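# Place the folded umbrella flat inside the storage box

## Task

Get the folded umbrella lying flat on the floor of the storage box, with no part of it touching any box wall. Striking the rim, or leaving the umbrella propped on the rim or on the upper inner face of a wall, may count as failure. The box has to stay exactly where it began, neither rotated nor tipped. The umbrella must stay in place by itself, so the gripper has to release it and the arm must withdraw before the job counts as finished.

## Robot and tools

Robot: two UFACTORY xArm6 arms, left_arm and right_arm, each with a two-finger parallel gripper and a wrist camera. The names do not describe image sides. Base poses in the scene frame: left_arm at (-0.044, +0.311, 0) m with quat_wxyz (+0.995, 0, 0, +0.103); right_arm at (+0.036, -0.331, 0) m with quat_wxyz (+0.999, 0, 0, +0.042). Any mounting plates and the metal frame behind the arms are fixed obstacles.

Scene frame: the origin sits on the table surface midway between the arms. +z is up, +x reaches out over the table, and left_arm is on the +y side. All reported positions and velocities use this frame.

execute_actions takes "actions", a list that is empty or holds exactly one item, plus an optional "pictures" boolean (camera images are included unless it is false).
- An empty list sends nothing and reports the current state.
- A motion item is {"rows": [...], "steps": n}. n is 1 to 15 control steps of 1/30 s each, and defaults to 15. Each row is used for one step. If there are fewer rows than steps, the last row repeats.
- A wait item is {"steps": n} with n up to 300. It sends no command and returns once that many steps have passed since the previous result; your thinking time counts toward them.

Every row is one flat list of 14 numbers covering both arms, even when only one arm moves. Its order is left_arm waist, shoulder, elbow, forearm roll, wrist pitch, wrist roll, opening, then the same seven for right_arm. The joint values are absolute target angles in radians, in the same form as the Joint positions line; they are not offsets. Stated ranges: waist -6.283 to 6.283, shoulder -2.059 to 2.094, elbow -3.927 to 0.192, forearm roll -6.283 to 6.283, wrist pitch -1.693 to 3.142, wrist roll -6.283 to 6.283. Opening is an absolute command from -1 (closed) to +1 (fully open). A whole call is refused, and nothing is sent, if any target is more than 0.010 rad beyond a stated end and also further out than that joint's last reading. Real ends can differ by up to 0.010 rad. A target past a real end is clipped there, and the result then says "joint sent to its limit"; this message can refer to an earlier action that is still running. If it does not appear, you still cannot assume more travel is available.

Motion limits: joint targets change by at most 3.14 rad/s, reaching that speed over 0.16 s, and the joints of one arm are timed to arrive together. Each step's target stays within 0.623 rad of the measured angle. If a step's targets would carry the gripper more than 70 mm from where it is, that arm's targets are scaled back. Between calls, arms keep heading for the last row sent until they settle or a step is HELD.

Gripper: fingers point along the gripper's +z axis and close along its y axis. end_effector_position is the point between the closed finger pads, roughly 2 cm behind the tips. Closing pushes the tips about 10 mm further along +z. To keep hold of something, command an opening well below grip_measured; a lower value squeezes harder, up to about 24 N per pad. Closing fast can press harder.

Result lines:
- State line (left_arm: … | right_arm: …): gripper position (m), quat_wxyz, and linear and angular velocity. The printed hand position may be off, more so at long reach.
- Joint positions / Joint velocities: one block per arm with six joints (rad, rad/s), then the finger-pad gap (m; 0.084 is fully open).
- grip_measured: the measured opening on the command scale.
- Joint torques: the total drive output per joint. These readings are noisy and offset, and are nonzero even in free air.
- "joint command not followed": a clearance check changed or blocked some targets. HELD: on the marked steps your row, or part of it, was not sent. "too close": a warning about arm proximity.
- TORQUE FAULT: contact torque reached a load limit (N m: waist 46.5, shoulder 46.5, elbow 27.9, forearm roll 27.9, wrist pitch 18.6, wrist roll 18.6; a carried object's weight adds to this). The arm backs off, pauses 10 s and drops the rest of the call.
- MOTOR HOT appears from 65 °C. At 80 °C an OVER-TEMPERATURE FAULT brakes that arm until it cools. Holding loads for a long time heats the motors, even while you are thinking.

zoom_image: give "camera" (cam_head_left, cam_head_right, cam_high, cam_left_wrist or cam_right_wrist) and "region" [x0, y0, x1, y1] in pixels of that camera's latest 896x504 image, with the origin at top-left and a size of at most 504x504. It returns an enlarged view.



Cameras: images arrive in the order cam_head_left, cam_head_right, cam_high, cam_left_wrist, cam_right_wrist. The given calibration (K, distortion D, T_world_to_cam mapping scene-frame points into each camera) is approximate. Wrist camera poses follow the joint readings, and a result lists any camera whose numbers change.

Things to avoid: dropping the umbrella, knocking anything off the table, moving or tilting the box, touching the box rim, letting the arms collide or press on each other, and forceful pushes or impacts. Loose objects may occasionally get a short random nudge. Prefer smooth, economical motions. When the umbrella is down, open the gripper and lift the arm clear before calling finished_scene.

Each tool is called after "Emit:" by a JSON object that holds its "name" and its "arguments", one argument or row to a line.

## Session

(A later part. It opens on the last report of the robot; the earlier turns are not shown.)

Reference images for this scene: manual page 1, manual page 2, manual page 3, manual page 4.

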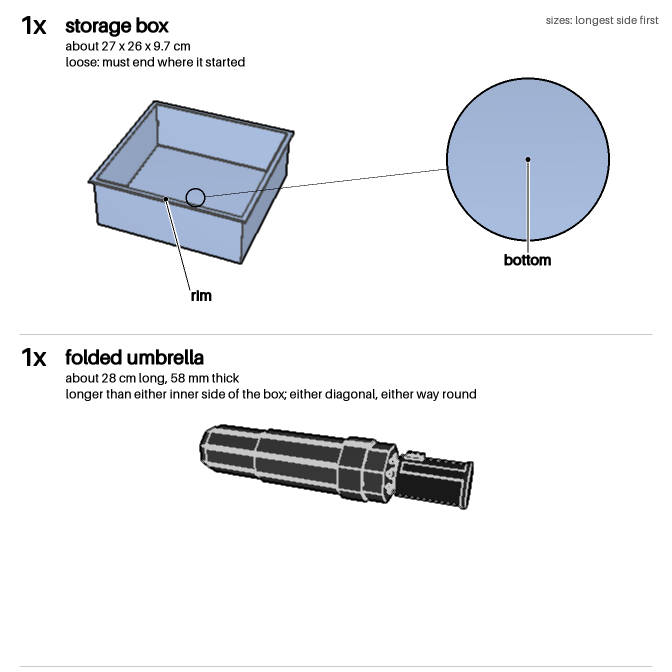

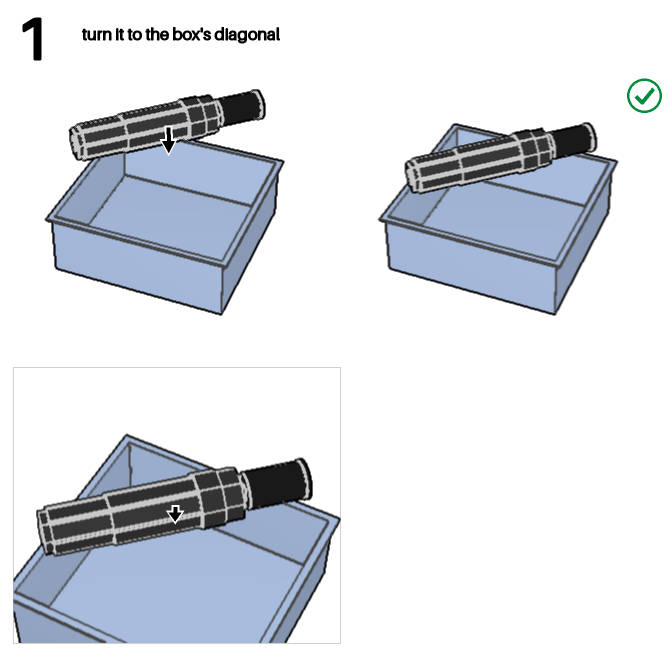

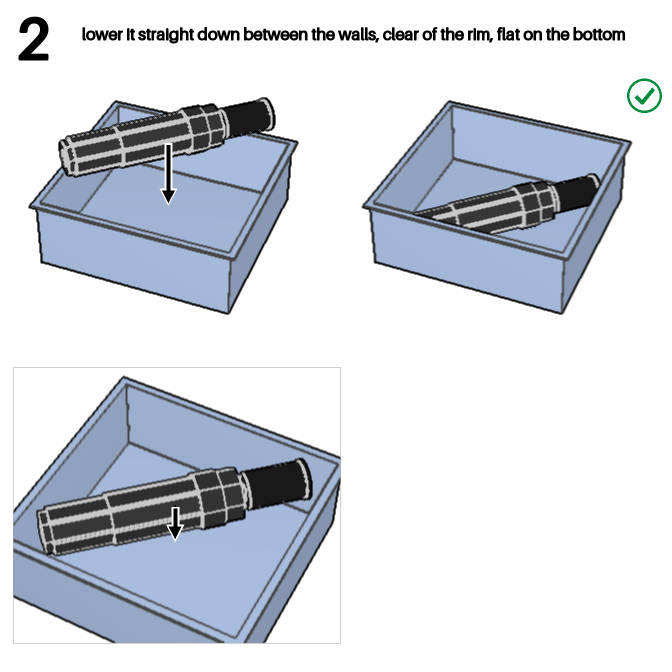

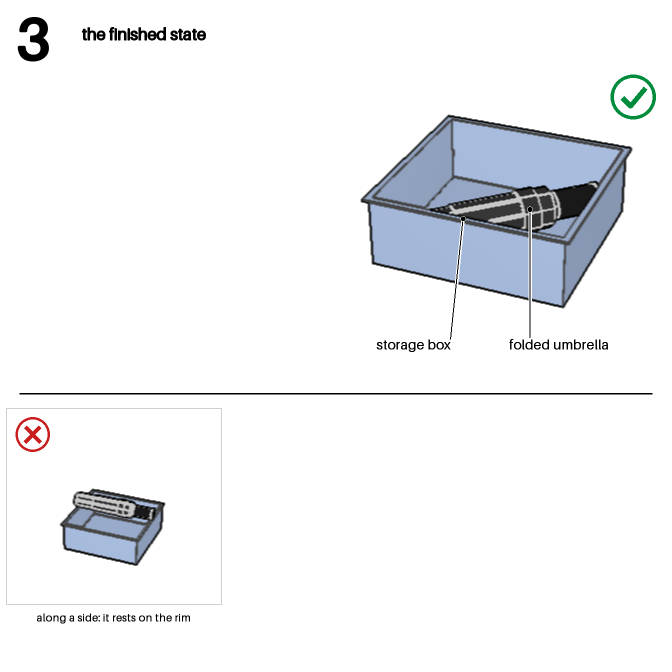

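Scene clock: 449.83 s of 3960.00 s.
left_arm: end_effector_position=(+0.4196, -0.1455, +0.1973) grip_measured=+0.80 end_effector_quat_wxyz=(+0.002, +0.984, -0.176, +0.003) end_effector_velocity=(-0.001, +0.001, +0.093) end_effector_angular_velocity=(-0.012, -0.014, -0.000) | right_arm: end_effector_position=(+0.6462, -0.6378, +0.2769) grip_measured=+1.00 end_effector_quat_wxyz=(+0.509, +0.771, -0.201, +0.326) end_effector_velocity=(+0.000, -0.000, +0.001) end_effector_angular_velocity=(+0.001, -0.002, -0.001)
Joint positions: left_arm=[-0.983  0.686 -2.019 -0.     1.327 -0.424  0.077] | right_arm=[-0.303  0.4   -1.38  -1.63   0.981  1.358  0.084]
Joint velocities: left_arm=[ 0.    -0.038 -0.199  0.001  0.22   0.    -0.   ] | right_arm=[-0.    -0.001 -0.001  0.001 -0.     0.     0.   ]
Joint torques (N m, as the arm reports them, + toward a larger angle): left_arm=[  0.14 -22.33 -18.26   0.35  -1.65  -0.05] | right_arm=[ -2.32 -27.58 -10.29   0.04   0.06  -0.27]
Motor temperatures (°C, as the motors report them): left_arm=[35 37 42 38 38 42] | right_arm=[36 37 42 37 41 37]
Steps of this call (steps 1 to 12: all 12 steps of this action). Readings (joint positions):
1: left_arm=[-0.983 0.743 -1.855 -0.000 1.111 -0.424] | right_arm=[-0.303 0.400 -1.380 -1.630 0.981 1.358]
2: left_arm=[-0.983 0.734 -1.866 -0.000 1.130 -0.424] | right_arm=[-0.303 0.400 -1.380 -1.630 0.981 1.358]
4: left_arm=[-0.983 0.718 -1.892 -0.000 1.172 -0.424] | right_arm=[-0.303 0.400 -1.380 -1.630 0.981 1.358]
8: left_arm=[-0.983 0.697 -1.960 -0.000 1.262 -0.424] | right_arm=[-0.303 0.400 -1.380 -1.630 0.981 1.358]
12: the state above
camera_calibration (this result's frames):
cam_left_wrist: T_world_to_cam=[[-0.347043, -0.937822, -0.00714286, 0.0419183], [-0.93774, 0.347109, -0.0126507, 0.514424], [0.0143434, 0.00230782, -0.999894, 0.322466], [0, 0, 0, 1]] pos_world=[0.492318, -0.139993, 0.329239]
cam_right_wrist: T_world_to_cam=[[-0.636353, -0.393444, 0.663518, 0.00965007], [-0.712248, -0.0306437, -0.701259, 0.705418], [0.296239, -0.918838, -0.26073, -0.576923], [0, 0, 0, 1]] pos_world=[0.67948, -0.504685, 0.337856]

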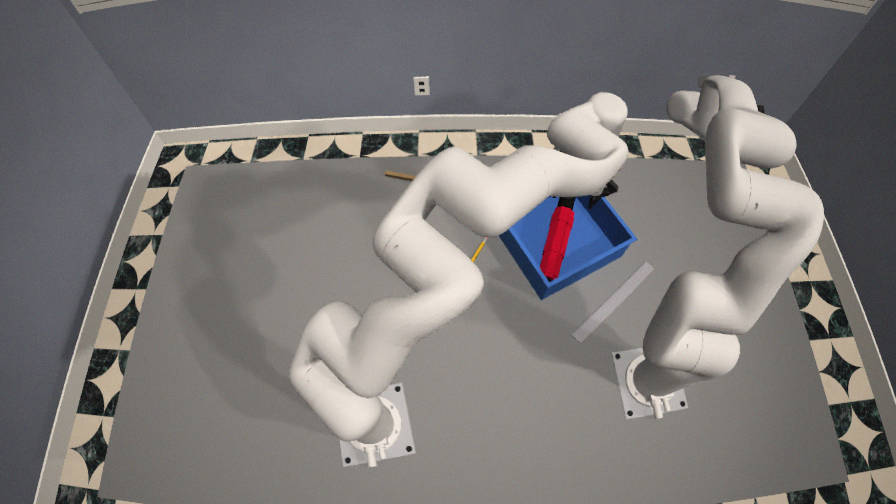

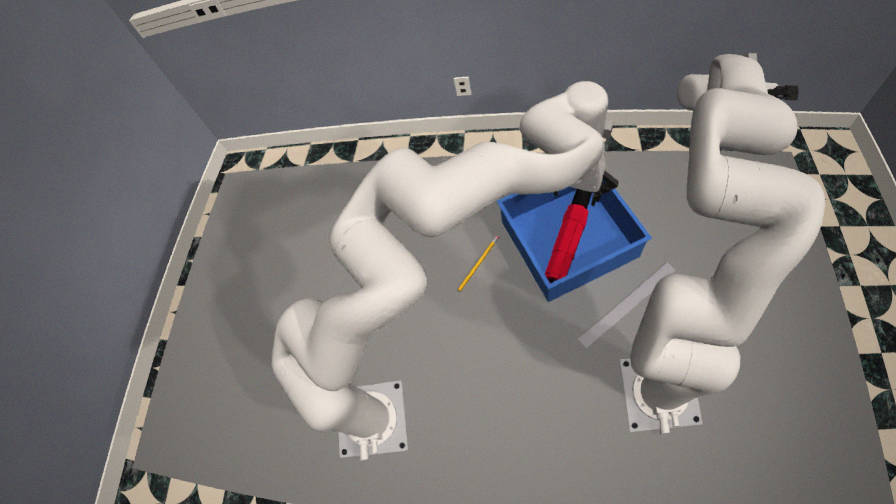

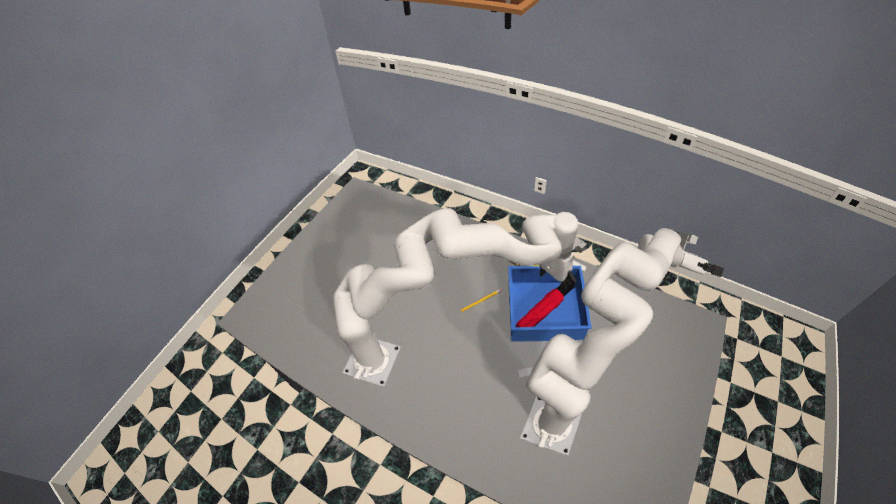

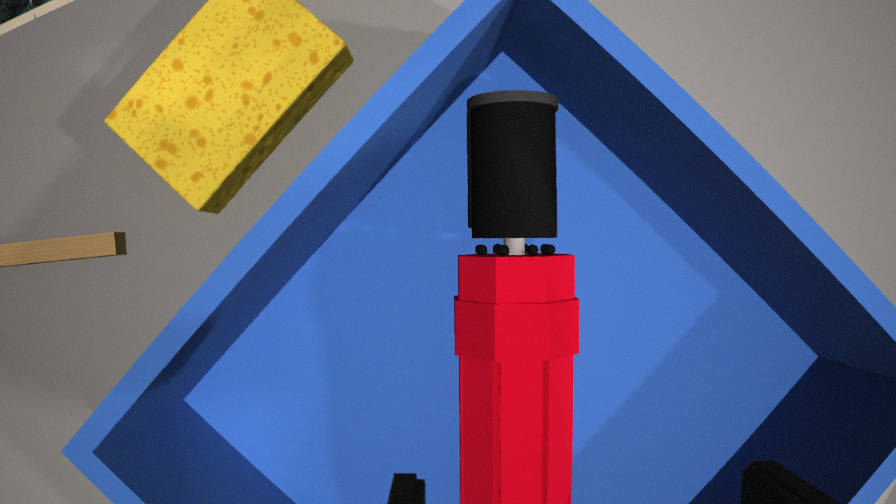

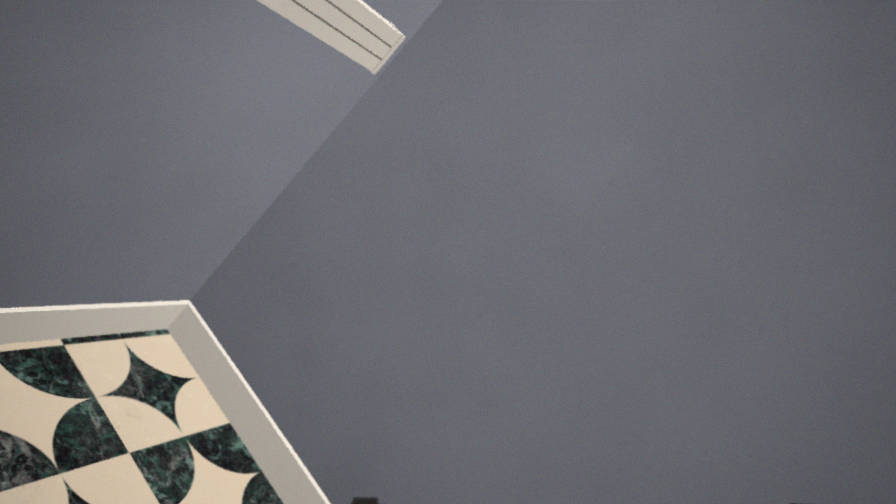

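Emit:
{"name": "execute_actions", "arguments": {
  "actions": [
    {"rows":[
[-0.978,0.683,-2.027,0,1.343,-0.424,0.8,-0.303,0.4,-1.38,-1.63,0.981,1.358,1],
[-0.966,0.677,-2.020,0,1.343,-0.424,0.8,-0.303,0.4,-1.38,-1.63,0.981,1.358,1],
[-0.948,0.667,-2.009,0,1.342,-0.424,0.8,-0.303,0.4,-1.38,-1.63,0.981,1.358,1],
[-0.924,0.654,-1.994,0,1.340,-0.424,0.8,-0.303,0.4,-1.38,-1.63,0.981,1.358,1],
[-0.895,0.639,-1.977,0,1.338,-0.424,0.8,-0.303,0.4,-1.38,-1.63,0.981,1.358,1],
[-0.862,0.621,-1.957,0,1.336,-0.424,0.8,-0.303,0.4,-1.38,-1.63,0.981,1.358,1],
[-0.827,0.603,-1.937,0,1.334,-0.424,0.8,-0.303,0.4,-1.38,-1.63,0.981,1.358,1],
[-0.791,0.584,-1.916,0,1.332,-0.424,0.8,-0.303,0.4,-1.38,-1.63,0.981,1.358,1],
[-0.755,0.565,-1.895,0,1.330,-0.424,0.8,-0.303,0.4,-1.38,-1.63,0.981,1.358,1],
[-0.719,0.546,-1.874,0,1.328,-0.424,0.8,-0.303,0.4,-1.38,-1.63,0.981,1.358,1],
[-0.683,0.527,-1.853,0,1.326,-0.424,0.8,-0.303,0.4,-1.38,-1.63,0.981,1.358,1],
[-0.647,0.508,-1.832,0,1.324,-0.424,0.8,-0.303,0.4,-1.38,-1.63,0.981,1.358,1],
[-0.611,0.489,-1.811,0,1.322,-0.424,0.8,-0.303,0.4,-1.38,-1.63,0.981,1.358,1],
[-0.575,0.470,-1.790,0,1.320,-0.424,0.8,-0.303,0.4,-1.38,-1.63,0.981,1.358,1],
[-0.539,0.451,-1.769,0,1.318,-0.424,0.8,-0.303,0.4,-1.38,-1.63,0.981,1.358,1]
],"steps":15}
  ],
  "pictures": false
}}

Emit:
{"name": "execute_actions", "arguments": {
  "actions": [
    {"rows":[
[-0.503,0.432,-1.748,0,1.316,-0.424,0.8,-0.303,0.4,-1.38,-1.63,0.981,1.358,1],
[-0.467,0.413,-1.727,0,1.314,-0.424,0.8,-0.303,0.4,-1.38,-1.63,0.981,1.358,1],
[-0.432,0.395,-1.707,0,1.312,-0.424,0.8,-0.303,0.4,-1.38,-1.63,0.981,1.358,1],
[-0.400,0.378,-1.688,0,1.310,-0.424,0.8,-0.303,0.4,-1.38,-1.63,0.981,1.358,1],
[-0.372,0.363,-1.671,0,1.308,-0.424,0.8,-0.303,0.4,-1.38,-1.63,0.981,1.358,1],
[-0.349,0.351,-1.658,0,1.307,-0.424,0.8,-0.303,0.4,-1.38,-1.63,0.981,1.358,1],
[-0.332,0.342,-1.648,0,1.306,-0.424,0.8,-0.303,0.4,-1.38,-1.63,0.981,1.358,1],
[-0.322,0.337,-1.642,0,1.305,-0.424,0.8,-0.303,0.4,-1.38,-1.63,0.981,1.358,1],
[-0.318,0.335,-1.640,0,1.305,-0.424,0.8,-0.303,0.4,-1.38,-1.63,0.981,1.358,1]
],"steps":15}
  ]
}}

Emit:
{"name": "zoom_image", "arguments": {
  "camera": "cam_head_left",
  "region": [470, 160, 670, 310]
}}

Emit:
{"name": "zoom_image", "arguments": {
  "camera": "cam_head_right",
  "region": [470, 160, 670, 310]
}}

Emit:
{"name": "zoom_image", "arguments": {
  "camera": "cam_high",
  "region": [470, 240, 630, 360]
}}

Scene clock: 470.57 s of 3960.00 s.
left_arm: end_effector_position=(+0.4867, -0.0214, +0.2203) grip_measured=+0.80 end_effector_quat_wxyz=(+0.000, +0.998, -0.067, +0.000) end_effector_velocity=(+0.153, +0.380, +0.054) end_effector_angular_velocity=(+0.001, +0.001, +0.644) | right_arm: end_effector_position=(+0.6462, -0.6378, +0.2769) grip_measured=+1.00 end_effector_quat_wxyz=(+0.509, +0.771, -0.201, +0.326) end_effector_velocity=(-0.000, +0.000, -0.000) end_effector_angular_velocity=(+0.000, +0.001, +0.000)
Joint positions: left_arm=[-0.765  0.571 -1.902  0.     1.331 -0.424  0.077] | right_arm=[-0.303  0.4   -1.38  -1.63   0.981  1.358  0.084]
Joint velocities: left_arm=[ 0.644 -0.338  0.376  0.    -0.036 -0.     0.   ] | right_arm=[ 0.    -0.     0.001  0.    -0.    -0.001  0.   ]
Joint torques (N m, as the arm reports them, + toward a larger angle): left_arm=[  0.49 -26.16 -24.15   0.26  -1.92   0.1 ] | right_arm=[ -2.32 -27.56 -10.35  -0.01   0.05  -0.28]
Motor temperatures (°C, as the motors report them): left_arm=[35 37 42 38 38 42] | right_arm=[36 37 42 37 41 37]
Steps of this call (steps 1 to 30: the robot went on to your last target; steps 31 to 90: nothing new was sent; then 17.23 s passed at rest; steps 91 to 105: all 15 steps of this action). Readings (joint positions):
91: left_arm=[-0.983 0.686 -2.030 -0.000 1.344 -0.424] | right_arm=[-0.303 0.400 -1.380 -1.630 0.981 1.358]
92: left_arm=[-0.982 0.686 -2.030 -0.000 1.343 -0.424] | right_arm=[-0.303 0.400 -1.380 -1.630 0.981 1.358]
94: left_arm=[-0.976 0.682 -2.024 -0.000 1.343 -0.424] | right_arm=[-0.303 0.400 -1.380 -1.630 0.981 1.358]
98: left_arm=[-0.916 0.650 -1.988 -0.000 1.339 -0.424] | right_arm=[-0.303 0.400 -1.380 -1.630 0.981 1.358]
105: the state above

Scene clock: 471.07 s of 3960.00 s.
left_arm: end_effector_position=(+0.5269, +0.1765, +0.2445) grip_measured=+0.80 end_effector_quat_wxyz=(+0.000, +0.995, +0.097, +0.000) end_effector_velocity=(+0.006, +0.404, +0.043) end_effector_angular_velocity=(+0.000, -0.000, +0.673) | right_arm: end_effector_position=(+0.6462, -0.6378, +0.2769) grip_measured=+1.00 end_effector_quat_wxyz=(+0.509, +0.771, -0.201, +0.326) end_effector_velocity=(+0.001, +0.000, +0.001) end_effector_angular_velocity=(+0.001, -0.002, +0.002)
Joint positions: left_arm=[-0.436  0.397 -1.709  0.     1.312 -0.424  0.077] | right_arm=[-0.303  0.4   -1.38  -1.63   0.981  1.358  0.084]
Joint velocities: left_arm=[ 0.674 -0.356  0.395  0.    -0.039  0.     0.   ] | right_arm=[-0.    -0.    -0.002 -0.    -0.003  0.     0.   ]
Joint torques (N m, as the arm reports them, + toward a larger angle): left_arm=[  0.51 -24.62 -24.05   0.33  -1.98  -0.09] | right_arm=[ -2.22 -27.54 -10.27   0.08   0.11  -0.26]
Motor temperatures (°C, as the motors report them): left_arm=[35 37 42 38 38 42] | right_arm=[36 37 42 37 41 37]
Steps of this call (steps 1 to 15: all 15 steps of this action). Readings (joint positions):
1: left_arm=[-0.743 0.559 -1.890 0.000 1.330 -0.424] | right_arm=[-0.303 0.400 -1.380 -1.630 0.981 1.358]
2: left_arm=[-0.721 0.548 -1.877 0.000 1.328 -0.424] | right_arm=[-0.303 0.400 -1.380 -1.630 0.981 1.358]
4: left_arm=[-0.678 0.525 -1.852 0.000 1.326 -0.424] | right_arm=[-0.303 0.400 -1.380 -1.630 0.981 1.358]
8: left_arm=[-0.591 0.479 -1.801 0.000 1.321 -0.424] | right_arm=[-0.303 0.400 -1.380 -1.630 0.981 1.358]
15: the state above
camera_calibration (this result's frames):
cam_left_wrist: T_world_to_cam=[[0.190993, -0.981542, -0.0098374, 0.106394], [-0.98158, -0.190932, -0.00681789, 0.62051], [0.00481378, 0.0109584, -0.999928, 0.370858], [0, 0, 0, 1]] pos_world=[0.586974, 0.218842, 0.376109]
cam_right_wrist: T_world_to_cam=[[-0.636353, -0.393444, 0.663518, 0.00965002], [-0.712248, -0.0306437, -0.701259, 0.705418], [0.296239, -0.918838, -0.26073, -0.576923], [0, 0, 0, 1]] pos_world=[0.67948, -0.504685, 0.337856]

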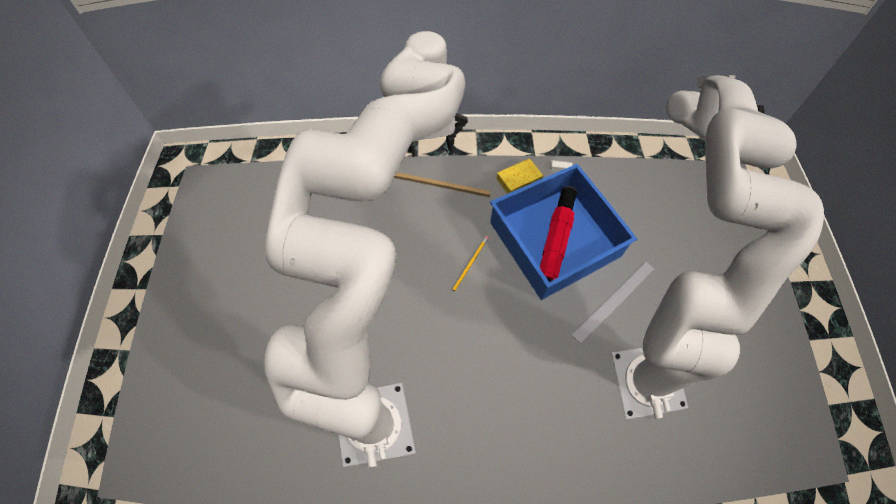

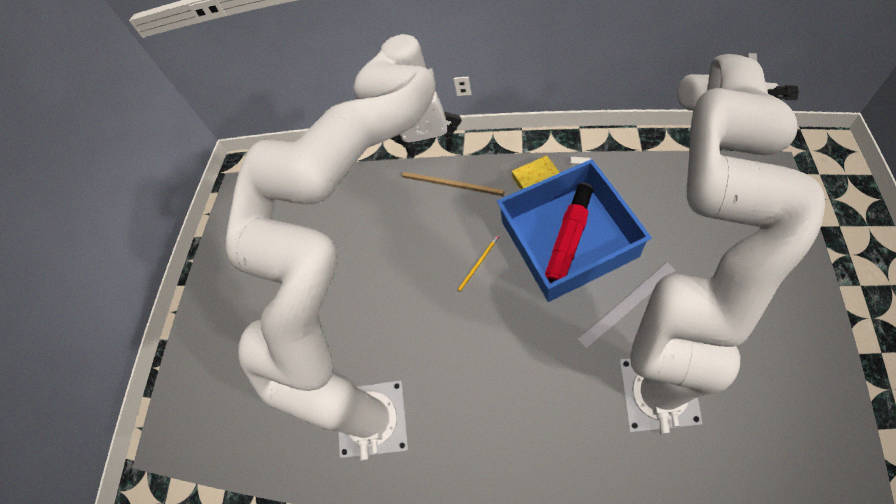

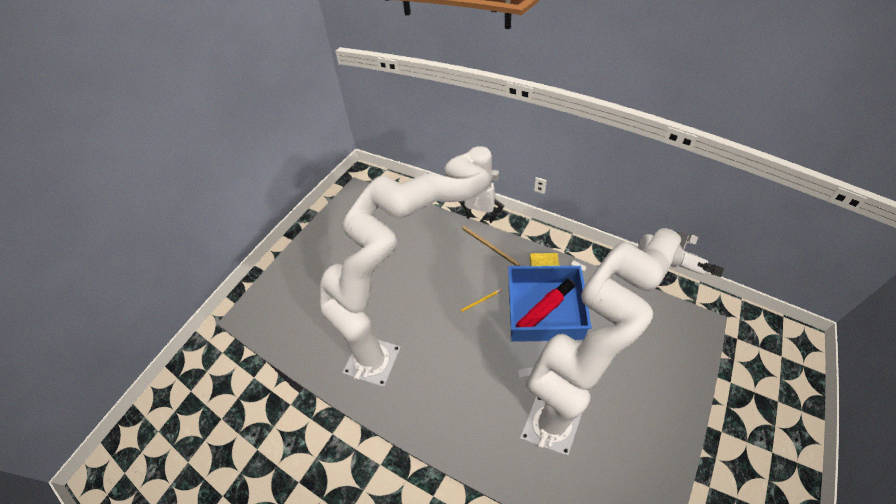

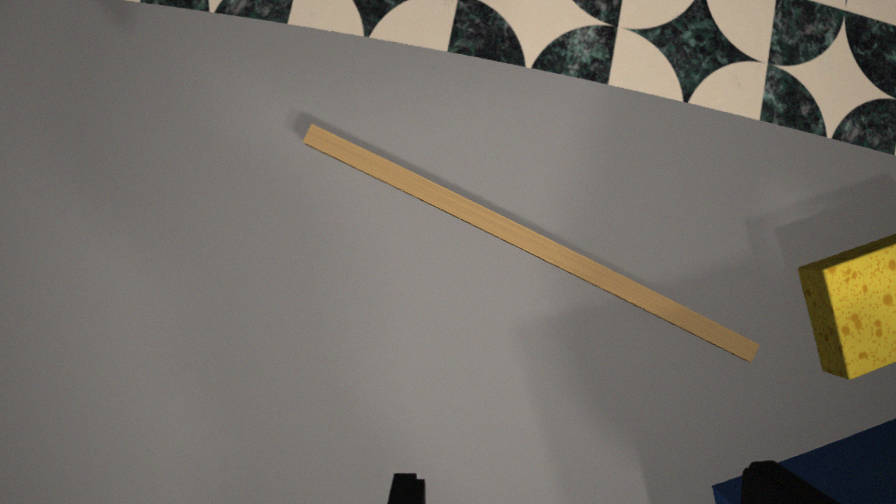

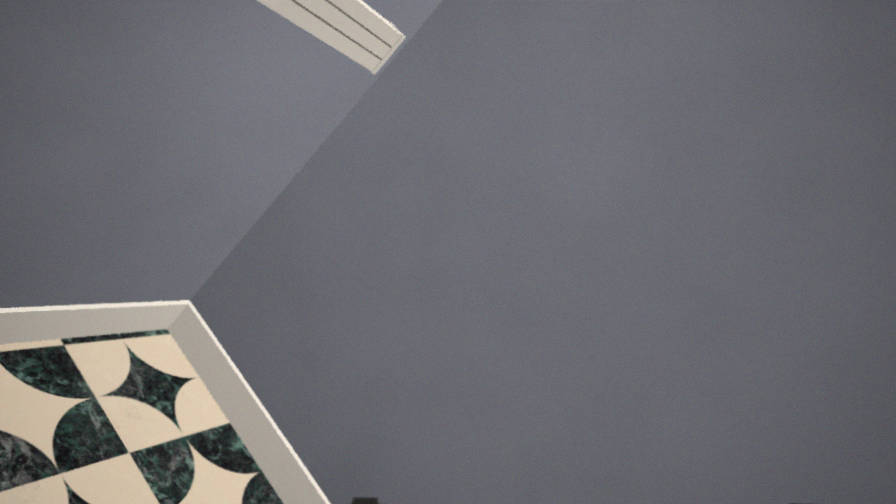

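Region (470, 160, 670, 310) of cam_head_left's 896x504 image, scaled by 2.520, with more detail than that image has; it fills the top 378 rows of this view, and the rest is white.

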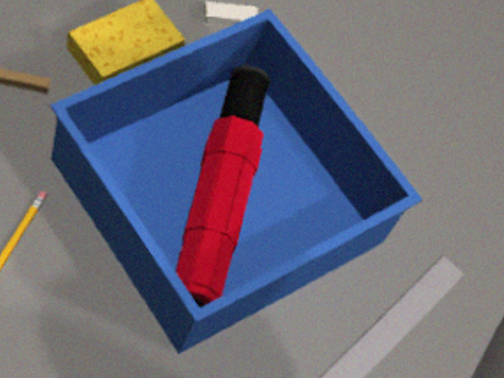

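Region (470, 160, 670, 310) of cam_head_right's 896x504 image, scaled by 2.520, with more detail than that image has; it fills the top 378 rows of this view, and the rest is white.

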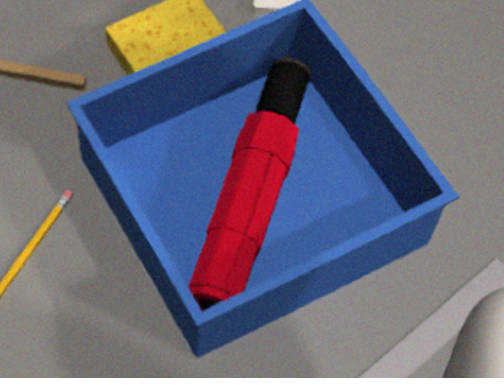

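Region (470, 240, 630, 360) of cam_high's 896x504 image, scaled by 3.150, with more detail than that image has; it fills the top 378 rows of this view, and the rest is white.

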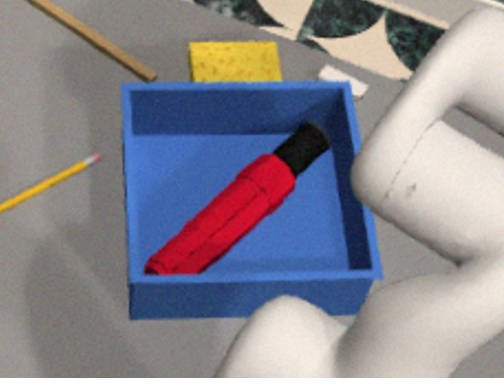

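Emit:
{"name": "finished_scene", "arguments": {
  "scene": 2
}}

The scene is finished: the task was done.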